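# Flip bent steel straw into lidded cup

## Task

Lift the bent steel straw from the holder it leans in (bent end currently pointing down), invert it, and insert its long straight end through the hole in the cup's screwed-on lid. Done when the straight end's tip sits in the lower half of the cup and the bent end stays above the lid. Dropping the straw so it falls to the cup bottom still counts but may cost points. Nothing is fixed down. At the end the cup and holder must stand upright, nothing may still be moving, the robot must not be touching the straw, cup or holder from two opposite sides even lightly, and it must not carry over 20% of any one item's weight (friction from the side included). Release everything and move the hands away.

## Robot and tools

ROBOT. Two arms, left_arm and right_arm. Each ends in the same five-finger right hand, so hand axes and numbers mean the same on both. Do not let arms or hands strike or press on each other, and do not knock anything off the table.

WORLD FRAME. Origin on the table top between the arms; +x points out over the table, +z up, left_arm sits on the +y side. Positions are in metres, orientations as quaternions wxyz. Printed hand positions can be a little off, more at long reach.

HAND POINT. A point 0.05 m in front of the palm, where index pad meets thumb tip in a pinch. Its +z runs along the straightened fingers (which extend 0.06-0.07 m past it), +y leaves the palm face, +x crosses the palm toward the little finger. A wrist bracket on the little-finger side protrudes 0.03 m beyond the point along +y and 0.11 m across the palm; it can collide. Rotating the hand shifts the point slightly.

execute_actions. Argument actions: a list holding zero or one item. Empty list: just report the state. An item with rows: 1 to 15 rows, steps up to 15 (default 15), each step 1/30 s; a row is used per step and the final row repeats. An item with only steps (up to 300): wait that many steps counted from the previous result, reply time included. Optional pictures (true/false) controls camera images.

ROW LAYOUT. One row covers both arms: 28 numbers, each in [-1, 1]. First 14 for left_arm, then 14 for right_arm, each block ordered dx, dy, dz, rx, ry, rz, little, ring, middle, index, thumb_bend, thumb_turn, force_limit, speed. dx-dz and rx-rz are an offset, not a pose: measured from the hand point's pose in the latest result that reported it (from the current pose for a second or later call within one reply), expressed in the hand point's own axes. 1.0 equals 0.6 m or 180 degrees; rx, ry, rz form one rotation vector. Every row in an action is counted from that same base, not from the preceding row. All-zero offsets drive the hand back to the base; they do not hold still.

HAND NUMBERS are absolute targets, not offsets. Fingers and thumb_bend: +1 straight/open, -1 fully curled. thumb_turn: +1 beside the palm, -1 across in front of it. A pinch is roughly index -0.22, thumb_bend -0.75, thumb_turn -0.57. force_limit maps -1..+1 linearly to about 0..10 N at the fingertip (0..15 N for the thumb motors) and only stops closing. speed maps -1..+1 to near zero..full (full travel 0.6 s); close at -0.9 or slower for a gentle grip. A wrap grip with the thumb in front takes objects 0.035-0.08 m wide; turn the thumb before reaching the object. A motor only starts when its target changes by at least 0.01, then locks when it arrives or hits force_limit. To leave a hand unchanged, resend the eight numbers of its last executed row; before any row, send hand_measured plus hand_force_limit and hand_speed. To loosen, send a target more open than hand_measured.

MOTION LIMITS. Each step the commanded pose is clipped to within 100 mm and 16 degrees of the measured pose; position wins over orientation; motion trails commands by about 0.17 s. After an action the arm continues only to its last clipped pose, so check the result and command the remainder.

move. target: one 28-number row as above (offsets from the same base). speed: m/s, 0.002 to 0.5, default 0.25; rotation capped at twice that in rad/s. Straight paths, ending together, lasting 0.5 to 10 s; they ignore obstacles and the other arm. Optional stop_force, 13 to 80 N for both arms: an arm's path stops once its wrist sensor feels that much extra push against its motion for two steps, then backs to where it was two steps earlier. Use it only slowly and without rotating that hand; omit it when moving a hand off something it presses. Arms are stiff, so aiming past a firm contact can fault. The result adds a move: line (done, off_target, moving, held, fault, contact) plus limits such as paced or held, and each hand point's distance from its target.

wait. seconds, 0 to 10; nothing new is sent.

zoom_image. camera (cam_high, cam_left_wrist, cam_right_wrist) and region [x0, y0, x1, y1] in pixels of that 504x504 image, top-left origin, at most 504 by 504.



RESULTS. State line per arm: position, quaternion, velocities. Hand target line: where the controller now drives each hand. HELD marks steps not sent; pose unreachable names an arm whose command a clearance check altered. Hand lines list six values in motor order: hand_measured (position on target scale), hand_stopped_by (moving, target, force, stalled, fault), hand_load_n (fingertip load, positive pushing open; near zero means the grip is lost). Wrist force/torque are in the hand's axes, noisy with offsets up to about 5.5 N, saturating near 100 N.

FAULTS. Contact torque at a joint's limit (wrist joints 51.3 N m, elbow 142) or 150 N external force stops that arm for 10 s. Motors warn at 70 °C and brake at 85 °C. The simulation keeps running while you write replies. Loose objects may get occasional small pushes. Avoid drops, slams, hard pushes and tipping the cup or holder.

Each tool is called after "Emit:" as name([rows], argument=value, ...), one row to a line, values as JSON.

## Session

Emit:
execute_actions(actions=[])

Scene clock: 0.00 s of 5600.00 s.
left_arm: end_effector_position=(-0.0588, +1.2203, +0.5546) hand_measured=(+1.000, +1.000, +1.000, +1.000, +1.000, +1.000) hand_load_n=(+0.0, +0.0, +0.0, +0.0, +0.0, +0.0) hand_stopped_by=(target, target, target, target, target, target) hand_force_limit=0.00 hand_speed=-0.80 end_effector_quat_wxyz=(+0.025, +0.693, -0.719, +0.045) end_effector_velocity=(-0.000, -0.000, +0.000) end_effector_angular_velocity=(-0.001, +0.000, +0.000) | right_arm: end_effector_position=(+0.0014, -0.9663, +0.6357) hand_measured=(+1.000, +1.000, +1.000, +1.000, +1.000, +1.000) hand_load_n=(+0.0, +0.0, +0.0, +0.0, +0.0, +0.0) hand_stopped_by=(target, target, target, target, target, target) hand_force_limit=0.00 hand_speed=-0.80 end_effector_quat_wxyz=(-0.008, +0.692, +0.721, -0.024) end_effector_velocity=(-0.000, +0.000, -0.000) end_effector_angular_velocity=(+0.000, +0.000, -0.000)
Joint positions: left_arm=[ 1.31  -1.476  1.433  1.696  1.632 -1.913] | right_arm=[-1.845 -1.629  1.424  1.739  1.606 -1.945]
Joint velocities: left_arm=[ 0.     0.    -0.     0.001  0.    -0.   ] | right_arm=[-0.    -0.001  0.001 -0.     0.     0.   ]
Joint torques (N m, as the arm reports them, + toward a larger angle): no reading
Motor temperatures (°C, as the motors report them): left_arm=[24 23 25 26 28 30] | right_arm=[20 23 24 32 31 28]
Wrist force (N, on the end effector, along its own x y z axes, offset not removed): no reading
Wrist torque (N m, same axes, about the end effector's origin, offset not removed): no reading
Hand target (left_arm): -0.059, +1.220, +0.555; +0.025, +0.693, -0.719, +0.045
Hand target (right_arm): +0.001, -0.966, +0.636; -0.008, +0.692, +0.721, -0.024
camera_calibration (this result's frames):
cam_left_wrist: T_world_to_cam=[[-0.984993, 0.158262, -0.0688651, -0.207596], [0.113016, 0.892971, 0.435694, -1.3219], [0.130449, 0.421373, -0.897456, 0.123029], [0, 0, 0, 1]] pos_world=[-0.071134, 1.16143, 0.672061]
cam_right_wrist: T_world_to_cam=[[0.992675, -0.110753, -0.0482753, -0.0754273], [-0.0627228, -0.813934, 0.577561, -1.1537], [-0.103259, -0.570302, -0.814919, 0.0955127], [0, 0, 0, 1]] pos_world=[0.0123739, -0.89292, 0.740527]

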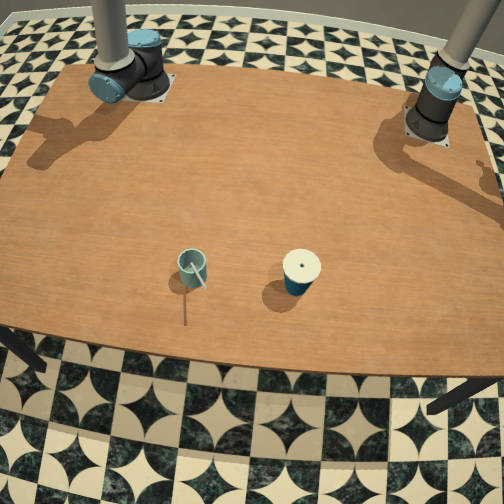

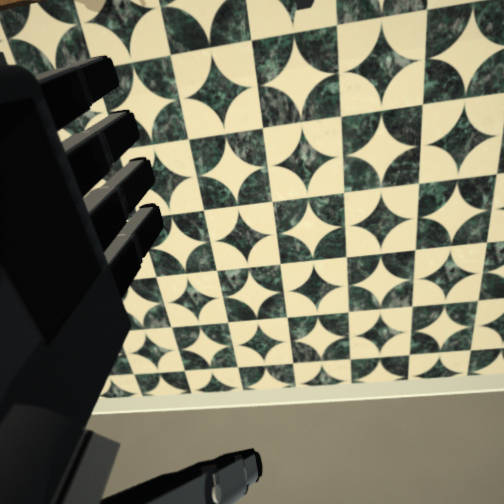

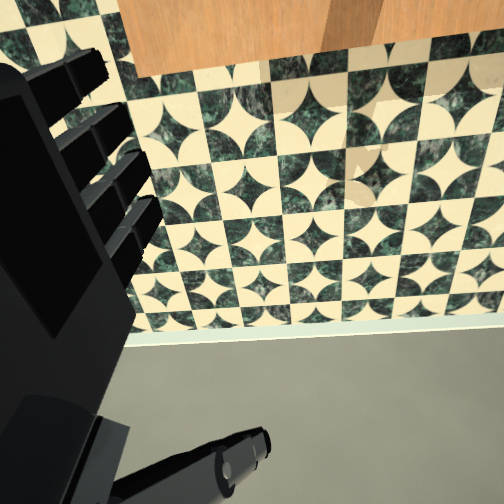

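Emit:
move(target=[0.5,-0.95,0,0,0,0,1,1,1,1,1,1,0,0.5, 0.5,0.98,0.1,0,0,0,1,1,1,1,1,1,0,0.5], speed=0.4)

Emit:
zoom_image(camera="cam_high", region=[160, 230, 340, 340])

Scene clock: 4.13 s of 5600.00 s.
left_arm: end_effector_position=(+0.4989, +0.9029, +0.6003) hand_measured=(+1.000, +1.000, +1.000, +1.000, +1.000, +1.000) hand_load_n=(+0.0, +0.0, +0.0, +0.0, +0.0, +0.0) hand_stopped_by=(target, target, target, target, target, target) hand_force_limit=0.00 hand_speed=0.50 end_effector_quat_wxyz=(+0.025, +0.693, -0.719, +0.044) end_effector_velocity=(+0.002, -0.000, +0.001) end_effector_angular_velocity=(+0.000, +0.000, +0.001) | right_arm: end_effector_position=(+0.5719, -0.6455, +0.5416) hand_measured=(+1.000, +1.000, +1.000, +1.000, +1.000, +1.000) hand_load_n=(+0.0, +0.0, +0.0, +0.0, +0.0, +0.0) hand_stopped_by=(target, target, target, target, target, target) hand_force_limit=0.00 hand_speed=0.50 end_effector_quat_wxyz=(-0.008, +0.692, +0.721, -0.025) end_effector_velocity=(+0.002, +0.001, +0.000) end_effector_angular_velocity=(-0.001, +0.000, -0.001)
Joint positions: left_arm=[ 0.198 -1.308  1.132  1.731  1.67  -3.028] | right_arm=[-0.421 -1.343  1.291  1.652  1.614 -0.52 ]
Joint velocities: left_arm=[-0.     0.003 -0.006  0.002 -0.    -0.002] | right_arm=[ 0.003  0.004 -0.005  0.001  0.001  0.004]
Joint torques (N m, as the arm reports them, + toward a larger angle): left_arm=[-16.9  -43.58 -48.61   6.4   -3.17  -2.39] | right_arm=[  6.14 -48.91 -45.14   7.93   2.47   3.03]
Motor temperatures (°C, as the motors report them): left_arm=[24 23 25 26 28 30] | right_arm=[20 23 24 32 31 28]
Wrist force (N, on the end effector, along its own x y z axes, offset not removed): left_arm=[1.7 -4.6 1.5] | right_arm=[-3.4 1.3 0.9]
Wrist torque (N m, same axes, about the end effector's origin, offset not removed): left_arm=[-1.08 -0.52 -0.39] | right_arm=[0.10 0.61 -0.01]
Hand target (left_arm): +0.499, +0.903, +0.600; +0.025, +0.693, -0.719, +0.044
Hand target (right_arm): +0.572, -0.645, +0.542; -0.008, +0.692, +0.721, -0.025
Off the commanded pose (left_arm): 0.001 m, 0 deg.
Off the commanded pose (right_arm): 0.002 m, 0 deg.
move: done
camera_calibration (this result's frames):
cam_left_wrist: T_world_to_cam=[[-0.985086, 0.158436, -0.0671125, 0.394048], [0.113736, 0.892257, 0.436968, -1.1219], [0.129113, 0.422818, -0.89697, 0.224145], [0, 0, 0, 1]] pos_world=[0.48683, 0.843816, 0.717729]
cam_right_wrist: T_world_to_cam=[[0.992632, -0.110673, -0.049336, -0.610129], [-0.0619967, -0.813699, 0.577971, -0.802976], [-0.104111, -0.570654, -0.814564, 0.260784], [0, 0, 0, 1]] pos_world=[0.583001, -0.572088, 0.646421]

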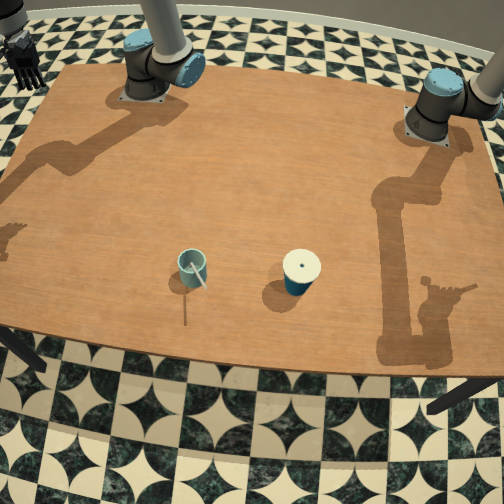

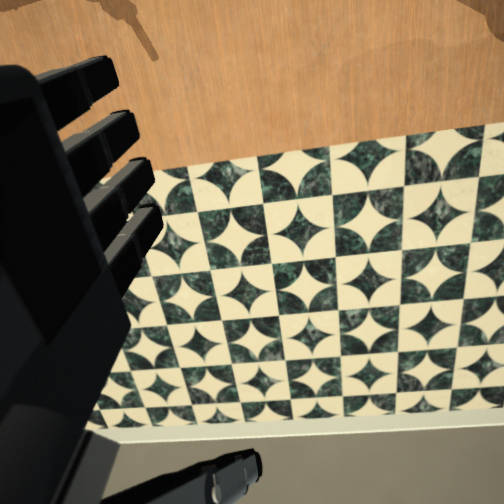

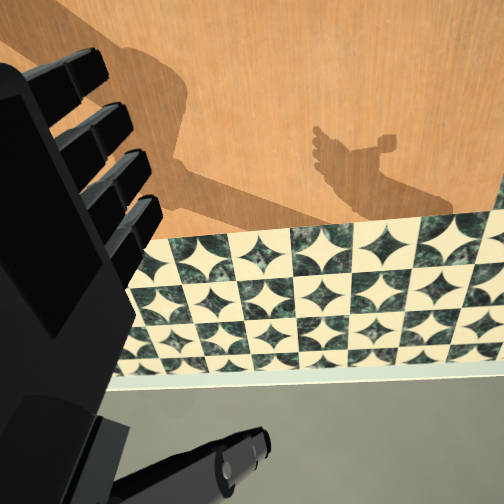

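Region (160, 230, 340, 340) of cam_high's 504x504 image, scaled by 2.800, with more detail than that image has.

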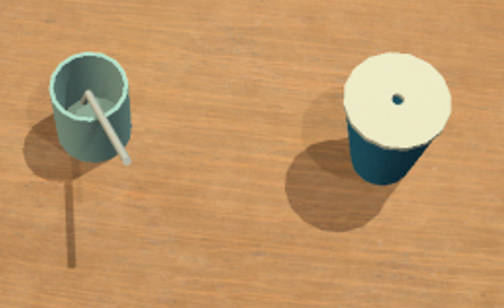

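Emit:
move(target=[0.88,-0.275,0.345,0,0,0.95,1,1,1,1,1,1,0,0.5, 0.55,-0.1,0.1,-0.385,0.385,0.385,-1,-1,-1,1,-0.75,-0.57,0,0.5], speed=0.45)

Scene clock: 26.40 s of 5600.00 s.
left_arm: end_effector_position=(+0.6496, +0.3524, +0.4497) hand_measured=(+1.000, +1.000, +1.000, +1.000, +1.000, +1.000) hand_load_n=(+0.0, +0.0, +0.0, +0.0, +0.0, +0.0) hand_stopped_by=(target, target, target, target, target, target) hand_force_limit=0.00 hand_speed=0.50 end_effector_quat_wxyz=(+0.041, +0.662, +0.748, -0.028) end_effector_velocity=(+0.001, -0.003, -0.002) end_effector_angular_velocity=(+0.000, +0.001, -0.014) | right_arm: end_effector_position=(+0.4959, -0.3205, +0.4761) hand_measured=(-1.000, -1.000, -1.000, +1.000, -0.750, -0.570) hand_load_n=(+0.0, +0.0, +0.0, +0.0, +0.0, +0.0) hand_stopped_by=(target, target, target, target, target, target) hand_force_limit=0.00 hand_speed=0.50 end_effector_quat_wxyz=(-0.006, +0.723, +0.023, +0.690) end_effector_velocity=(+0.001, +0.001, -0.001) end_effector_angular_velocity=(+0.002, -0.006, -0.014)
Joint positions: left_arm=[-0.561 -1.239  1.306  1.423  1.63  -0.806] | right_arm=[ 0.208 -1.931  2.135 -0.156  1.678  1.552]
Joint velocities: left_arm=[-0.     0.004 -0.003  0.     0.002  0.014] | right_arm=[ 0.014  0.007 -0.001 -0.013  0.028  0.002]
Joint torques (N m, as the arm reports them, + toward a larger angle): left_arm=[-15.16 -48.7  -49.12   6.28   2.5    1.96] | right_arm=[  6.17  -0.15 -50.96  -5.76   2.3    3.12]
Motor temperatures (°C, as the motors report them): left_arm=[24 23 25 26 28 30] | right_arm=[20 23 24 32 31 28]
Wrist force (N, on the end effector, along its own x y z axes, offset not removed): left_arm=[1.5 -3.7 1.6] | right_arm=[-2.3 -5.0 0.6]
Wrist torque (N m, same axes, about the end effector's origin, offset not removed): left_arm=[-0.88 -0.36 -0.29] | right_arm=[-0.69 0.43 -0.32]
Hand target (left_arm): +0.650, +0.352, +0.450; +0.041, +0.663, +0.747, -0.028
Hand target (right_arm): +0.496, -0.320, +0.476; -0.005, +0.723, +0.023, +0.690
Off the commanded pose (left_arm): 0.001 m, 0 deg.
Off the commanded pose (right_arm): 0.001 m, 0 deg.
After step 90, 15.30 s passed at rest.
move: done
camera_calibration (this result's frames):
cam_left_wrist: T_world_to_cam=[[0.999976, -0.00660488, -0.00208892, -0.640969], [-0.00404191, -0.801195, 0.59839, 0.0186542], [-0.00562592, -0.598367, -0.801202, 0.706667], [0, 0, 0, 1]] pos_world=[0.645004, 0.433558, 0.553682]
cam_right_wrist: T_world_to_cam=[[0.0406248, -0.99107, -0.127001, -0.275051], [-0.597063, 0.0778386, -0.798409, 0.701029], [0.801165, 0.108263, -0.588569, 0.0460924], [0, 0, 0, 1]] pos_world=[0.392805, -0.332152, 0.551904]

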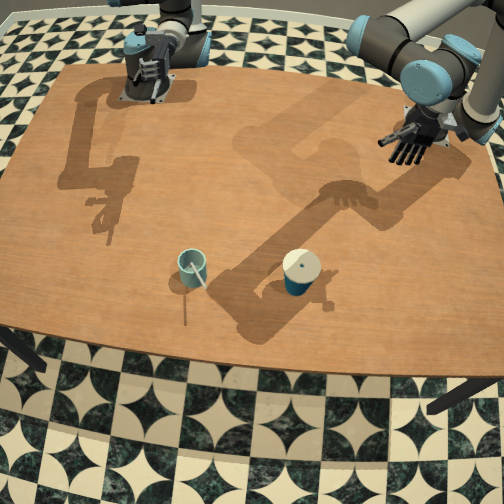

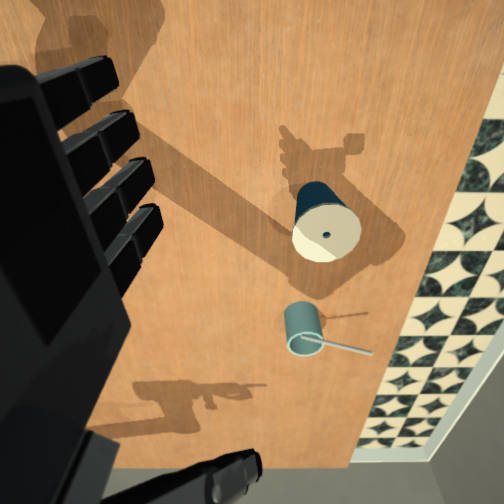

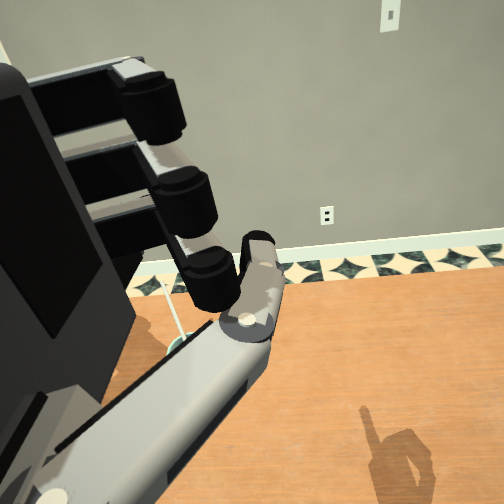

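Emit:
move(target=[-0.675,0.125,0.465,-0.262,0.245,0.745,1,1,1,1,-0.75,-0.57,0,0.5, 0,0,0,0.2,0,0,-1,-1,-1,1,-0.75,-0.57,0,0.5], speed=0.4)

Scene clock: 36.57 s of 5600.00 s.
left_arm: end_effector_position=(+0.7806, -0.0647, +0.2132) hand_measured=(+1.000, +1.000, +1.000, +1.000, -0.750, -0.570) hand_load_n=(+0.0, +0.0, +0.0, +0.0, +0.0, +0.0) hand_stopped_by=(target, target, target, target, target, target) hand_force_limit=0.00 hand_speed=0.50 end_effector_quat_wxyz=(+0.023, +0.822, -0.353, +0.445) end_effector_velocity=(-0.000, -0.003, -0.000) end_effector_angular_velocity=(+0.003, -0.005, -0.014) | right_arm: end_effector_position=(+0.4959, -0.3201, +0.4761) hand_measured=(-1.000, -1.000, -1.000, +1.000, -0.750, -0.570) hand_load_n=(+0.0, +0.0, +0.0, +0.0, +0.0, +0.0) hand_stopped_by=(target, target, target, target, target, target) hand_force_limit=0.00 hand_speed=0.50 end_effector_quat_wxyz=(-0.229, +0.686, +0.235, +0.649) end_effector_velocity=(+0.000, -0.000, -0.000) end_effector_angular_velocity=(+0.000, +0.000, +0.003)
Joint positions: left_arm=[-0.815 -0.824  1.044  0.484  1.193  1.621] | right_arm=[-0.321 -2.017  2.18  -0.059  0.523  1.49 ]
Joint velocities: left_arm=[-0.001  0.002 -0.004 -0.004  0.006  0.014] | right_arm=[-0.003  0.001  0.     0.    -0.005 -0.001]
Joint torques (N m, as the arm reports them, + toward a larger angle): left_arm=[ 20.46 -80.97 -49.79  -1.93   2.22   1.68] | right_arm=[-10.52   6.19 -50.92   3.38  -2.68  -3.62]
Motor temperatures (°C, as the motors report them): left_arm=[24 23 25 26 28 30] | right_arm=[20 23 24 32 31 28]
Wrist force (N, on the end effector, along its own x y z axes, offset not removed): left_arm=[1.2 -0.8 -4.0] | right_arm=[1.0 0.8 1.2]
Wrist torque (N m, same axes, about the end effector's origin, offset not removed): left_arm=[-0.26 -0.25 -0.17] | right_arm=[0.04 -0.06 0.23]
Hand target (left_arm): +0.781, -0.065, +0.213; +0.023, +0.822, -0.354, +0.445
Hand target (right_arm): +0.496, -0.320, +0.476; -0.229, +0.686, +0.235, +0.649
Off the commanded pose (left_arm): 0.001 m, 0 deg.
Off the commanded pose (right_arm): 0.000 m, 0 deg.
After step 90, 3.27 s passed at rest.
move: done
camera_calibration (this result's frames):
cam_left_wrist: T_world_to_cam=[[-0.62098, -0.682297, -0.385817, 0.528091], [-0.61624, 0.729156, -0.297623, 0.594399], [0.484388, 0.0529376, -0.87325, -0.0566698], [0, 0, 0, 1]] pos_world=[0.721677, -0.0700947, 0.331167]
cam_right_wrist: T_world_to_cam=[[0.61109, -0.7753, -0.159622, -0.472985], [-0.547928, -0.268782, -0.792169, 0.562758], [0.571265, 0.571548, -0.589058, 0.308589], [0, 0, 0, 1]] pos_world=[0.421101, -0.39182, 0.552077]

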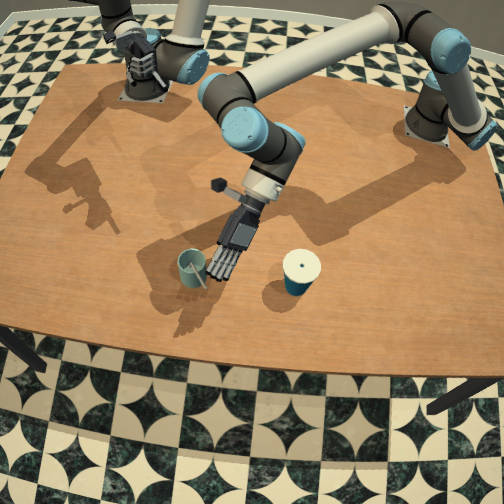

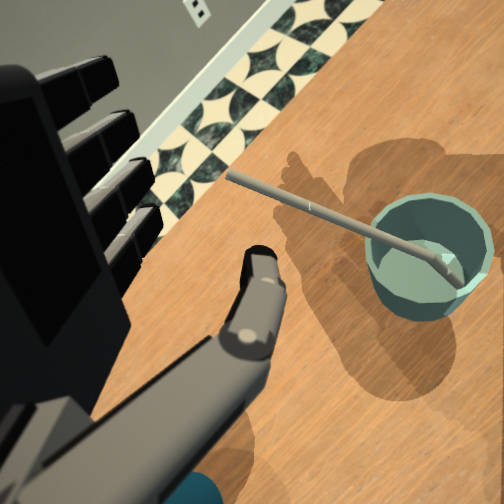

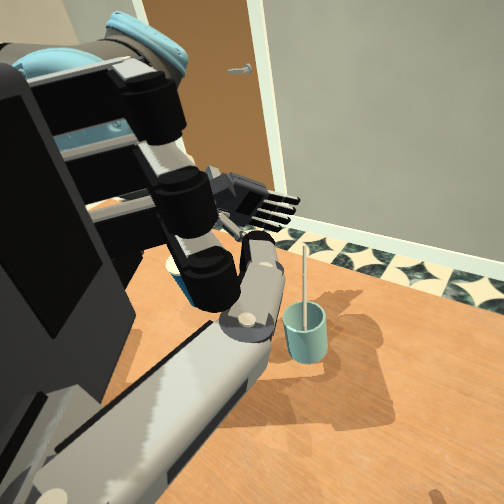

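Emit:
move(target=[-0.015,0.01,0.09,0,0,0,1,1,1,1,-0.75,-0.57,0,0.5, 0,0,0,0,0,0,-1,-1,-1,1,-0.75,-0.57,0,0.5], speed=0.1)

Scene clock: 41.33 s of 5600.00 s.
left_arm: end_effector_position=(+0.8123, -0.0831, +0.1725) hand_measured=(+1.000, +1.000, +1.000, +1.000, -0.750, -0.570) hand_load_n=(+0.0, +0.0, +0.0, +0.0, +0.0, +0.0) hand_stopped_by=(target, target, target, target, target, target) hand_force_limit=0.00 hand_speed=0.50 end_effector_quat_wxyz=(+0.023, +0.822, -0.353, +0.445) end_effector_velocity=(+0.001, -0.002, -0.003) end_effector_angular_velocity=(+0.001, +0.001, -0.001) | right_arm: end_effector_position=(+0.4959, -0.3201, +0.4761) hand_measured=(-1.000, -1.000, -1.000, +1.000, -0.750, -0.570) hand_load_n=(+0.0, +0.0, +0.0, +0.0, +0.0, +0.0) hand_stopped_by=(target, target, target, target, target, target) hand_force_limit=0.00 hand_speed=0.50 end_effector_quat_wxyz=(-0.229, +0.686, +0.235, +0.649) end_effector_velocity=(-0.000, +0.000, -0.000) end_effector_angular_velocity=(-0.000, +0.000, +0.000)
Joint positions: left_arm=[-0.8   -0.738  0.964  0.475  1.205  1.632] | right_arm=[-0.321 -2.017  2.18  -0.059  0.523  1.49 ]
Joint velocities: left_arm=[ 0.     0.006 -0.006  0.001  0.001  0.   ] | right_arm=[ 0.    -0.001  0.001  0.    -0.    -0.001]
Joint torques (N m, as the arm reports them, + toward a larger angle): left_arm=[ 21.96 -87.31 -50.07   3.74   1.89   1.82] | right_arm=[  8.85 -14.71 -37.84  -2.8    2.53   2.86]
Motor temperatures (°C, as the motors report them): left_arm=[24 23 25 26 28 30] | right_arm=[20 23 24 32 31 28]
Wrist force (N, on the end effector, along its own x y z axes, offset not removed): left_arm=[1.1 -1.8 -3.8] | right_arm=[0.9 1.5 1.5]
Wrist torque (N m, same axes, about the end effector's origin, offset not removed): left_arm=[-0.21 -0.04 -0.10] | right_arm=[0.05 -0.19 0.04]
Hand target (left_arm): +0.812, -0.083, +0.172; +0.023, +0.823, -0.353, +0.445
Hand target (right_arm): +0.496, -0.320, +0.476; -0.229, +0.686, +0.235, +0.649
Off the commanded pose (left_arm): 0.000 m, 0 deg.
Off the commanded pose (right_arm): 0.000 m, 0 deg.
After step 90, 0.73 s passed at rest.
move: done
camera_calibration (this result's frames):
cam_left_wrist: T_world_to_cam=[[-0.620974, -0.682322, -0.385784, 0.519565], [-0.616224, 0.729138, -0.297701, 0.615296], [0.484417, 0.0528646, -0.873238, -0.106571], [0, 0, 0, 1]] pos_world=[0.753421, -0.0884919, 0.290552]
cam_right_wrist: T_world_to_cam=[[0.61108, -0.775291, -0.159703, -0.472938], [-0.547998, -0.268757, -0.792129, 0.562768], [0.571209, 0.571571, -0.58909, 0.308632], [0, 0, 0, 1]] pos_world=[0.421105, -0.391821, 0.552067]

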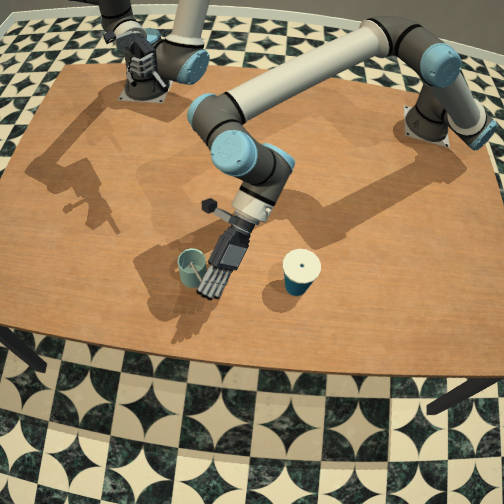

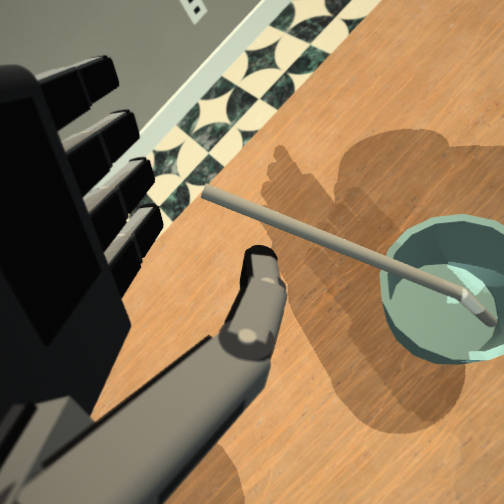

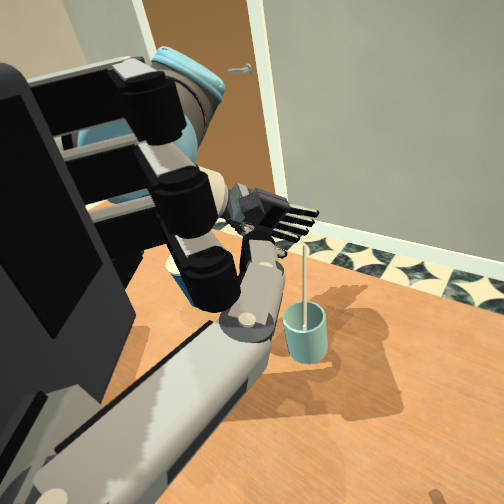

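Emit:
move(target=[0,0,0.05,0,0,0,1,1,1,0.25,-0.75,-0.57,0,-0.3, 0,0,0,0,0,0,-1,-1,-1,1,-0.75,-0.57,0,0.5], speed=0.05)

Emit:
zoom_image(camera="cam_right_wrist", region=[250, 200, 360, 310])

Scene clock: 48.33 s of 5600.00 s.
left_arm: end_effector_position=(+0.8336, -0.0936, +0.1547) hand_measured=(+1.000, +1.000, +1.000, +0.250, -0.750, -0.570) hand_load_n=(+0.0, +0.0, +0.0, +0.0, +0.0, +0.0) hand_stopped_by=(target, target, target, target, target, target) hand_force_limit=0.00 hand_speed=-0.30 end_effector_quat_wxyz=(+0.023, +0.822, -0.353, +0.445) end_effector_velocity=(+0.001, -0.002, -0.001) end_effector_angular_velocity=(+0.001, +0.000, -0.001) | right_arm: end_effector_position=(+0.4959, -0.3201, +0.4761) hand_measured=(-1.000, -1.000, -1.000, +1.000, -0.750, -0.570) hand_load_n=(+0.0, +0.0, +0.0, +0.0, +0.0, +0.0) hand_stopped_by=(target, target, target, target, target, target) hand_force_limit=0.00 hand_speed=0.50 end_effector_quat_wxyz=(-0.229, +0.686, +0.235, +0.649) end_effector_velocity=(-0.000, +0.000, -0.001) end_effector_angular_velocity=(+0.000, +0.001, +0.000)
Joint positions: left_arm=[-0.788 -0.685  0.898  0.485  1.214  1.64 ] | right_arm=[-0.321 -2.017  2.18  -0.059  0.523  1.49 ]
Joint velocities: left_arm=[-0.001  0.004 -0.006  0.002  0.     0.001] | right_arm=[ 0.001 -0.     0.001  0.     0.    -0.   ]
Joint torques (N m, as the arm reports them, + toward a larger angle): left_arm=[ 19.45 -90.63 -49.4    3.87   1.91   1.92] | right_arm=[  7.64  -6.45 -42.6    1.51   2.13   2.34]
Motor temperatures (°C, as the motors report them): left_arm=[24 23 25 26 28 30] | right_arm=[20 23 24 32 31 28]
Wrist force (N, on the end effector, along its own x y z axes, offset not removed): left_arm=[-0.5 -5.4 -3.0] | right_arm=[-4.7 -3.6 2.2]
Wrist torque (N m, same axes, about the end effector's origin, offset not removed): left_arm=[-0.88 0.09 -0.50] | right_arm=[-0.71 0.80 -0.40]
Hand target (left_arm): +0.834, -0.094, +0.155; +0.023, +0.822, -0.353, +0.445
Hand target (right_arm): +0.496, -0.320, +0.476; -0.229, +0.686, +0.235, +0.649
Off the commanded pose (left_arm): 0.000 m, 0 deg.
Off the commanded pose (right_arm): 0.000 m, 0 deg.
After step 90, 3.00 s passed at rest.
move: done
camera_calibration (this result's frames):
cam_left_wrist: T_world_to_cam=[[-0.620969, -0.682337, -0.385765, 0.518752], [-0.616218, 0.729127, -0.29774, 0.630732], [0.48443, 0.0528278, -0.873233, -0.131937], [0, 0, 0, 1]] pos_world=[0.774712, -0.0989502, 0.272699]
cam_right_wrist: T_world_to_cam=[[0.61109, -0.7753, -0.159622, -0.472985], [-0.547928, -0.268782, -0.792168, 0.562757], [0.571264, 0.571548, -0.589059, 0.308589], [0, 0, 0, 1]] pos_world=[0.421101, -0.39182, 0.552077]

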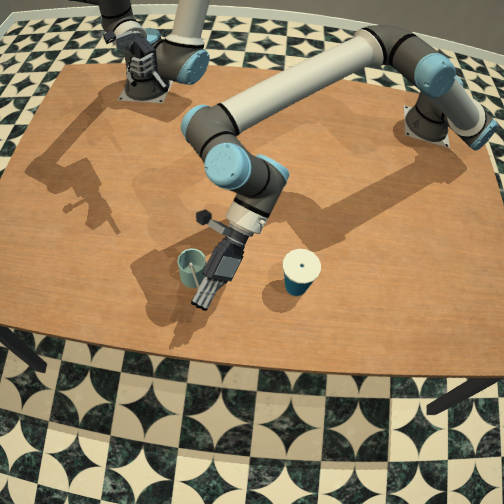

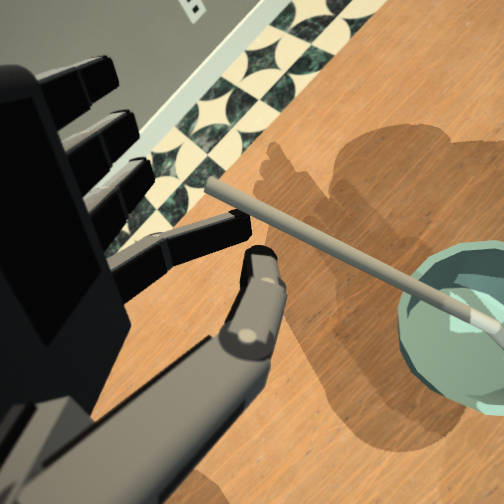

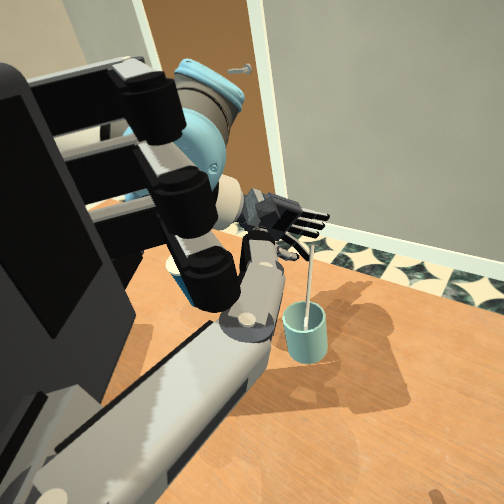

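Region (250, 200, 360, 310) of cam_right_wrist's 504x504 image, scaled by 4.582, with more detail than that image has.

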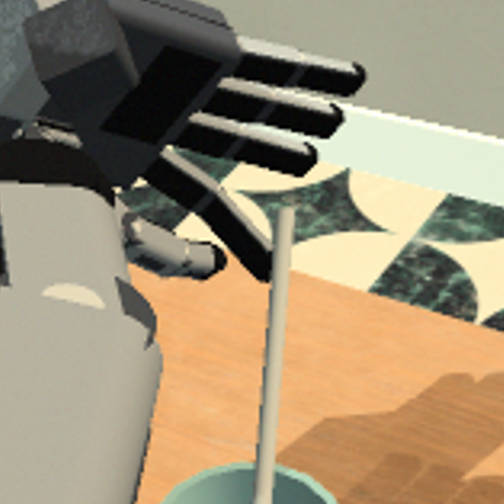

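Emit:
move(target=[0,-0.025,0,0,0,0,1,1,1,0.25,-0.75,-0.57,0,-0.3, 0,0,0,0,0,0,-1,-1,-1,1,-0.75,-0.57,0,0.5], speed=0.05)

Emit:
move(target=[0,0,0,0,0,0,1,1,1,1,-0.75,-0.57,0,0.3, 0,0,0,0,0,0,-1,-1,-1,1,-0.75,-0.57,0,0.5], speed=0.05)

Emit:
move(target=[0,0.025,0,0,0,0,1,1,1,1,-0.75,-0.57,0,0.3, 0,0,0,0,0,0,-1,-1,-1,1,-0.75,-0.57,0,0.5], speed=0.05)

Scene clock: 52.53 s of 5600.00 s.
left_arm: end_effector_position=(+0.8424, -0.0826, +0.1587) hand_measured=(+1.000, +1.000, +1.000, +0.250, -0.750, -0.570) hand_load_n=(+0.0, +0.0, +0.0, +0.0, +0.0, +0.0) hand_stopped_by=(target, target, target, target, target, target) hand_force_limit=0.00 hand_speed=-0.30 end_effector_quat_wxyz=(+0.023, +0.822, -0.353, +0.445) end_effector_velocity=(+0.001, +0.002, +0.001) end_effector_angular_velocity=(-0.001, -0.001, -0.001) | right_arm: end_effector_position=(+0.4959, -0.3201, +0.4761) hand_measured=(-1.000, -1.000, -1.000, +1.000, -0.750, -0.570) hand_load_n=(+0.0, +0.0, +0.0, +0.0, +0.0, +0.0) hand_stopped_by=(target, target, target, target, target, target) hand_force_limit=0.00 hand_speed=0.50 end_effector_quat_wxyz=(-0.229, +0.686, +0.235, +0.649) end_effector_velocity=(-0.000, +0.000, +0.000) end_effector_angular_velocity=(+0.000, -0.000, +0.000)
Joint positions: left_arm=[-0.774 -0.689  0.898  0.486  1.225  1.65 ] | right_arm=[-0.321 -2.017  2.18  -0.059  0.523  1.49 ]
Joint velocities: left_arm=[ 0.002 -0.002  0.001 -0.001  0.002  0.002] | right_arm=[ 0.    -0.     0.    -0.001 -0.     0.001]
Joint torques (N m, as the arm reports them, + toward a larger angle): left_arm=[  18.96 -119.53  -32.23    4.06    1.8     2.04] | right_arm=[  0.91  -0.63 -47.23  -1.26   0.69   1.29]
Motor temperatures (°C, as the motors report them): left_arm=[24 23 25 26 28 30] | right_arm=[20 23 24 32 31 28]
Wrist force (N, on the end effector, along its own x y z axes, offset not removed): left_arm=[1.1 -4.7 -4.1] | right_arm=[1.3 -3.0 -1.2]
Wrist torque (N m, same axes, about the end effector's origin, offset not removed): left_arm=[-0.69 -0.15 -0.51] | right_arm=[-0.51 0.08 0.08]
Hand target (left_arm): +0.843, -0.082, +0.159; +0.023, +0.822, -0.353, +0.445
Hand target (right_arm): +0.496, -0.320, +0.476; -0.229, +0.686, +0.235, +0.649
Off the commanded pose (left_arm): 0.000 m, 0 deg.
Off the commanded pose (right_arm): 0.000 m, 0 deg.
After step 90, 0.40 s passed at rest.
move: done
camera_calibration (this result's frames):
cam_left_wrist: T_world_to_cam=[[-0.620973, -0.682347, -0.385739, 0.533285], [-0.61623, 0.729118, -0.297738, 0.629334], [0.48441, 0.0528173, -0.873245, -0.133245], [0, 0, 0, 1]] pos_world=[0.783516, -0.0879359, 0.276729]
cam_right_wrist: T_world_to_cam=[[0.611076, -0.775294, -0.159705, -0.472936], [-0.548001, -0.268753, -0.792128, 0.562771], [0.571211, 0.571569, -0.58909, 0.30863], [0, 0, 0, 1]] pos_world=[0.421105, -0.391821, 0.552067]

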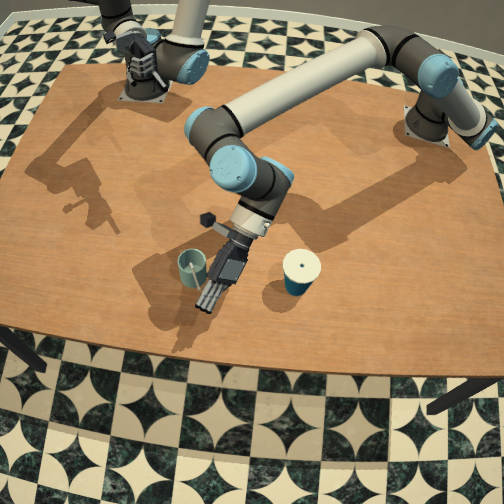

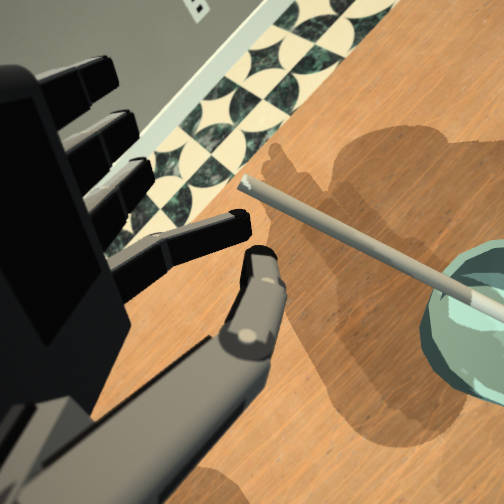

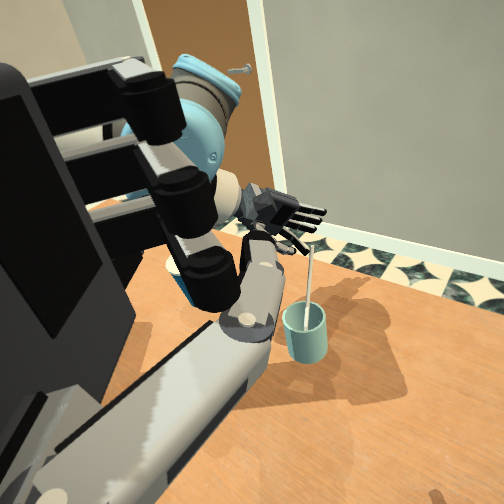

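Scene clock: 53.17 s of 5600.00 s.
left_arm: end_effector_position=(+0.8424, -0.0825, +0.1587) hand_measured=(+1.000, +1.000, +1.000, +1.000, -0.750, -0.570) hand_load_n=(+0.0, +0.0, +0.0, +0.0, +0.0, +0.0) hand_stopped_by=(target, target, target, target, target, target) hand_force_limit=0.00 hand_speed=0.30 end_effector_quat_wxyz=(+0.023, +0.822, -0.353, +0.445) end_effector_velocity=(-0.000, -0.001, +0.001) end_effector_angular_velocity=(-0.000, -0.001, -0.000) | right_arm: end_effector_position=(+0.4959, -0.3201, +0.4761) hand_measured=(-1.000, -1.000, -1.000, +1.000, -0.750, -0.570) hand_load_n=(+0.0, +0.0, +0.0, +0.0, +0.0, +0.0) hand_stopped_by=(target, target, target, target, target, target) hand_force_limit=0.00 hand_speed=0.50 end_effector_quat_wxyz=(-0.229, +0.686, +0.235, +0.649) end_effector_velocity=(+0.001, +0.000, -0.000) end_effector_angular_velocity=(-0.000, +0.000, +0.000)
Joint positions: left_arm=[-0.774 -0.689  0.898  0.486  1.225  1.65 ] | right_arm=[-0.321 -2.017  2.18  -0.059  0.523  1.49 ]
Joint velocities: left_arm=[-0.001 -0.001 -0.001  0.    -0.     0.   ] | right_arm=[ 0.     0.001 -0.001 -0.    -0.    -0.   ]
Joint torques (N m, as the arm reports them, + toward a larger angle): left_arm=[  -8.92 -113.78  -33.1     3.31   -1.8    -0.53] | right_arm=[  0.59  -1.22 -47.02  -1.12   0.76   1.31]
Motor temperatures (°C, as the motors report them): left_arm=[24 23 25 26 28 30] | right_arm=[20 23 24 32 31 28]
Wrist force (N, on the end effector, along its own x y z axes, offset not removed): left_arm=[0.7 0.5 -3.5] | right_arm=[0.8 0.0 1.6]
Wrist torque (N m, same axes, about the end effector's origin, offset not removed): left_arm=[0.04 -0.08 0.08] | right_arm=[-0.06 -0.02 0.08]
Hand target (left_arm): +0.842, -0.083, +0.159; +0.023, +0.822, -0.353, +0.445
Hand target (right_arm): +0.496, -0.320, +0.476; -0.229, +0.686, +0.235, +0.649
Off the commanded pose (left_arm): 0.000 m, 0 deg.
Off the commanded pose (right_arm): 0.000 m, 0 deg.
move: done
camera_calibration (this result's frames):
cam_left_wrist: T_world_to_cam=[[-0.620974, -0.682346, -0.385739, 0.533374], [-0.61623, 0.729119, -0.297736, 0.629323], [0.484408, 0.0528177, -0.873246, -0.133251], [0, 0, 0, 1]] pos_world=[0.783567, -0.0878671, 0.276755]
cam_right_wrist: T_world_to_cam=[[0.611076, -0.775294, -0.159706, -0.472936], [-0.548001, -0.268753, -0.792128, 0.56277], [0.571211, 0.571569, -0.58909, 0.30863], [0, 0, 0, 1]] pos_world=[0.421105, -0.391821, 0.552067]

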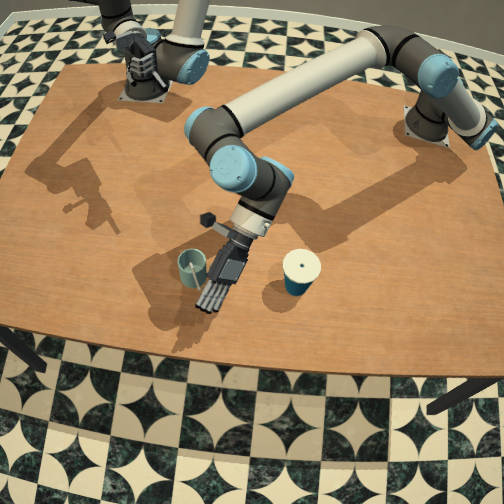

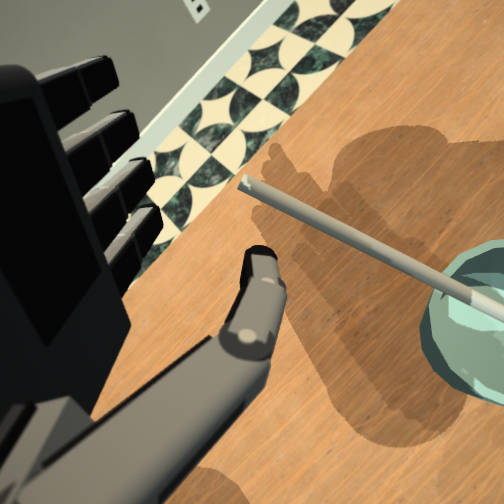

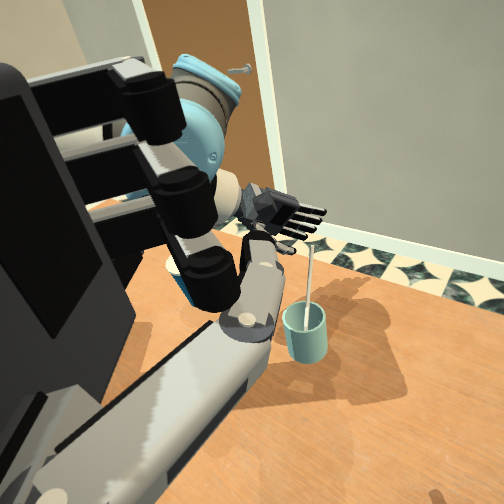

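Scene clock: 54.00 s of 5600.00 s.
left_arm: end_effector_position=(+0.8336, -0.0936, +0.1547) hand_measured=(+1.000, +1.000, +1.000, +1.000, -0.750, -0.570) hand_load_n=(+0.0, +0.0, +0.0, +0.0, +0.0, +0.0) hand_stopped_by=(target, target, target, target, target, target) hand_force_limit=0.00 hand_speed=0.30 end_effector_quat_wxyz=(+0.023, +0.822, -0.353, +0.445) end_effector_velocity=(-0.001, -0.001, -0.000) end_effector_angular_velocity=(-0.000, +0.000, +0.000) | right_arm: end_effector_position=(+0.4959, -0.3201, +0.4761) hand_measured=(-1.000, -1.000, -1.000, +1.000, -0.750, -0.570) hand_load_n=(+0.0, +0.0, +0.0, +0.0, +0.0, +0.0) hand_stopped_by=(target, target, target, target, target, target) hand_force_limit=0.00 hand_speed=0.50 end_effector_quat_wxyz=(-0.229, +0.686, +0.235, +0.649) end_effector_velocity=(-0.000, +0.000, +0.000) end_effector_angular_velocity=(-0.000, -0.001, -0.000)
Joint positions: left_arm=[-0.788 -0.685  0.898  0.485  1.214  1.64 ] | right_arm=[-0.321 -2.017  2.18  -0.059  0.523  1.49 ]
Joint velocities: left_arm=[-0.001  0.001 -0.     0.    -0.001 -0.001] | right_arm=[ 0.    -0.001  0.    -0.     0.     0.   ]
Joint torques (N m, as the arm reports them, + toward a larger angle): left_arm=[-11.8  -87.46 -34.76  -1.91  -4.08  -2.52] | right_arm=[  1.17  -0.36 -46.4   -1.26   0.7    1.26]
Motor temperatures (°C, as the motors report them): left_arm=[24 23 25 26 28 30] | right_arm=[20 23 24 32 31 28]
Wrist force (N, on the end effector, along its own x y z axes, offset not removed): left_arm=[2.7 -2.0 -0.3] | right_arm=[-1.6 -4.9 -2.2]
Wrist torque (N m, same axes, about the end effector's origin, offset not removed): left_arm=[-0.48 -0.48 0.10] | right_arm=[-0.69 0.34 -0.14]
Hand target (left_arm): +0.833, -0.094, +0.155; +0.023, +0.822, -0.353, +0.445
Hand target (right_arm): +0.496, -0.320, +0.476; -0.229, +0.686, +0.235, +0.649
Off the commanded pose (left_arm): 0.000 m, 0 deg.
Off the commanded pose (right_arm): 0.000 m, 0 deg.
move: done
camera_calibration (this result's frames):
cam_left_wrist: T_world_to_cam=[[-0.620975, -0.682327, -0.385771, 0.518762], [-0.616226, 0.729134, -0.297707, 0.630713], [0.484413, 0.052853, -0.873242, -0.13194], [0, 0, 0, 1]] pos_world=[0.774714, -0.0989358, 0.272675]
cam_right_wrist: T_world_to_cam=[[0.611076, -0.775294, -0.159706, -0.472936], [-0.548001, -0.268753, -0.792128, 0.562771], [0.571211, 0.571569, -0.58909, 0.30863], [0, 0, 0, 1]] pos_world=[0.421105, -0.391821, 0.552067]

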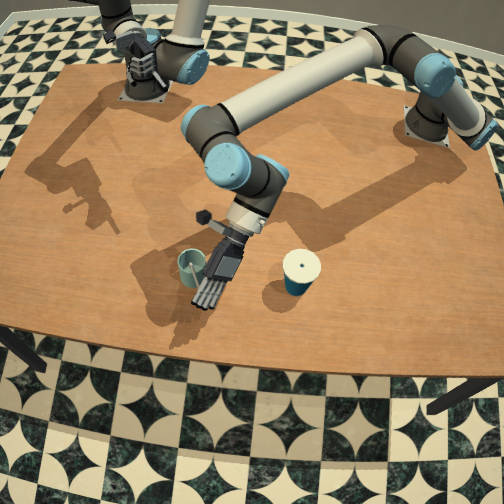

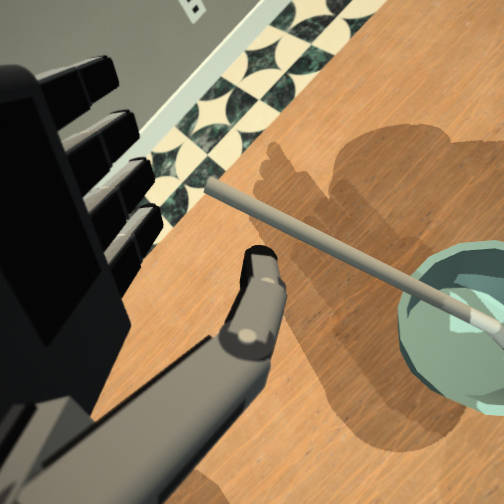

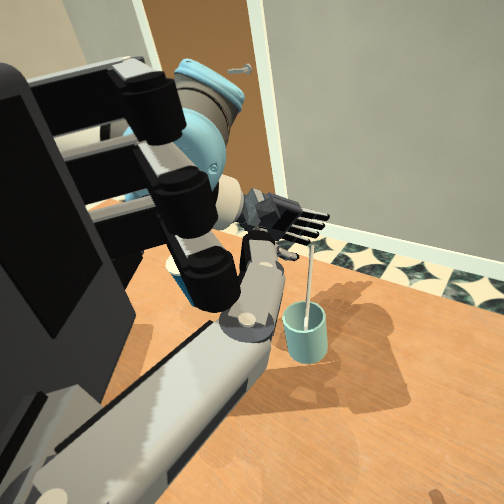

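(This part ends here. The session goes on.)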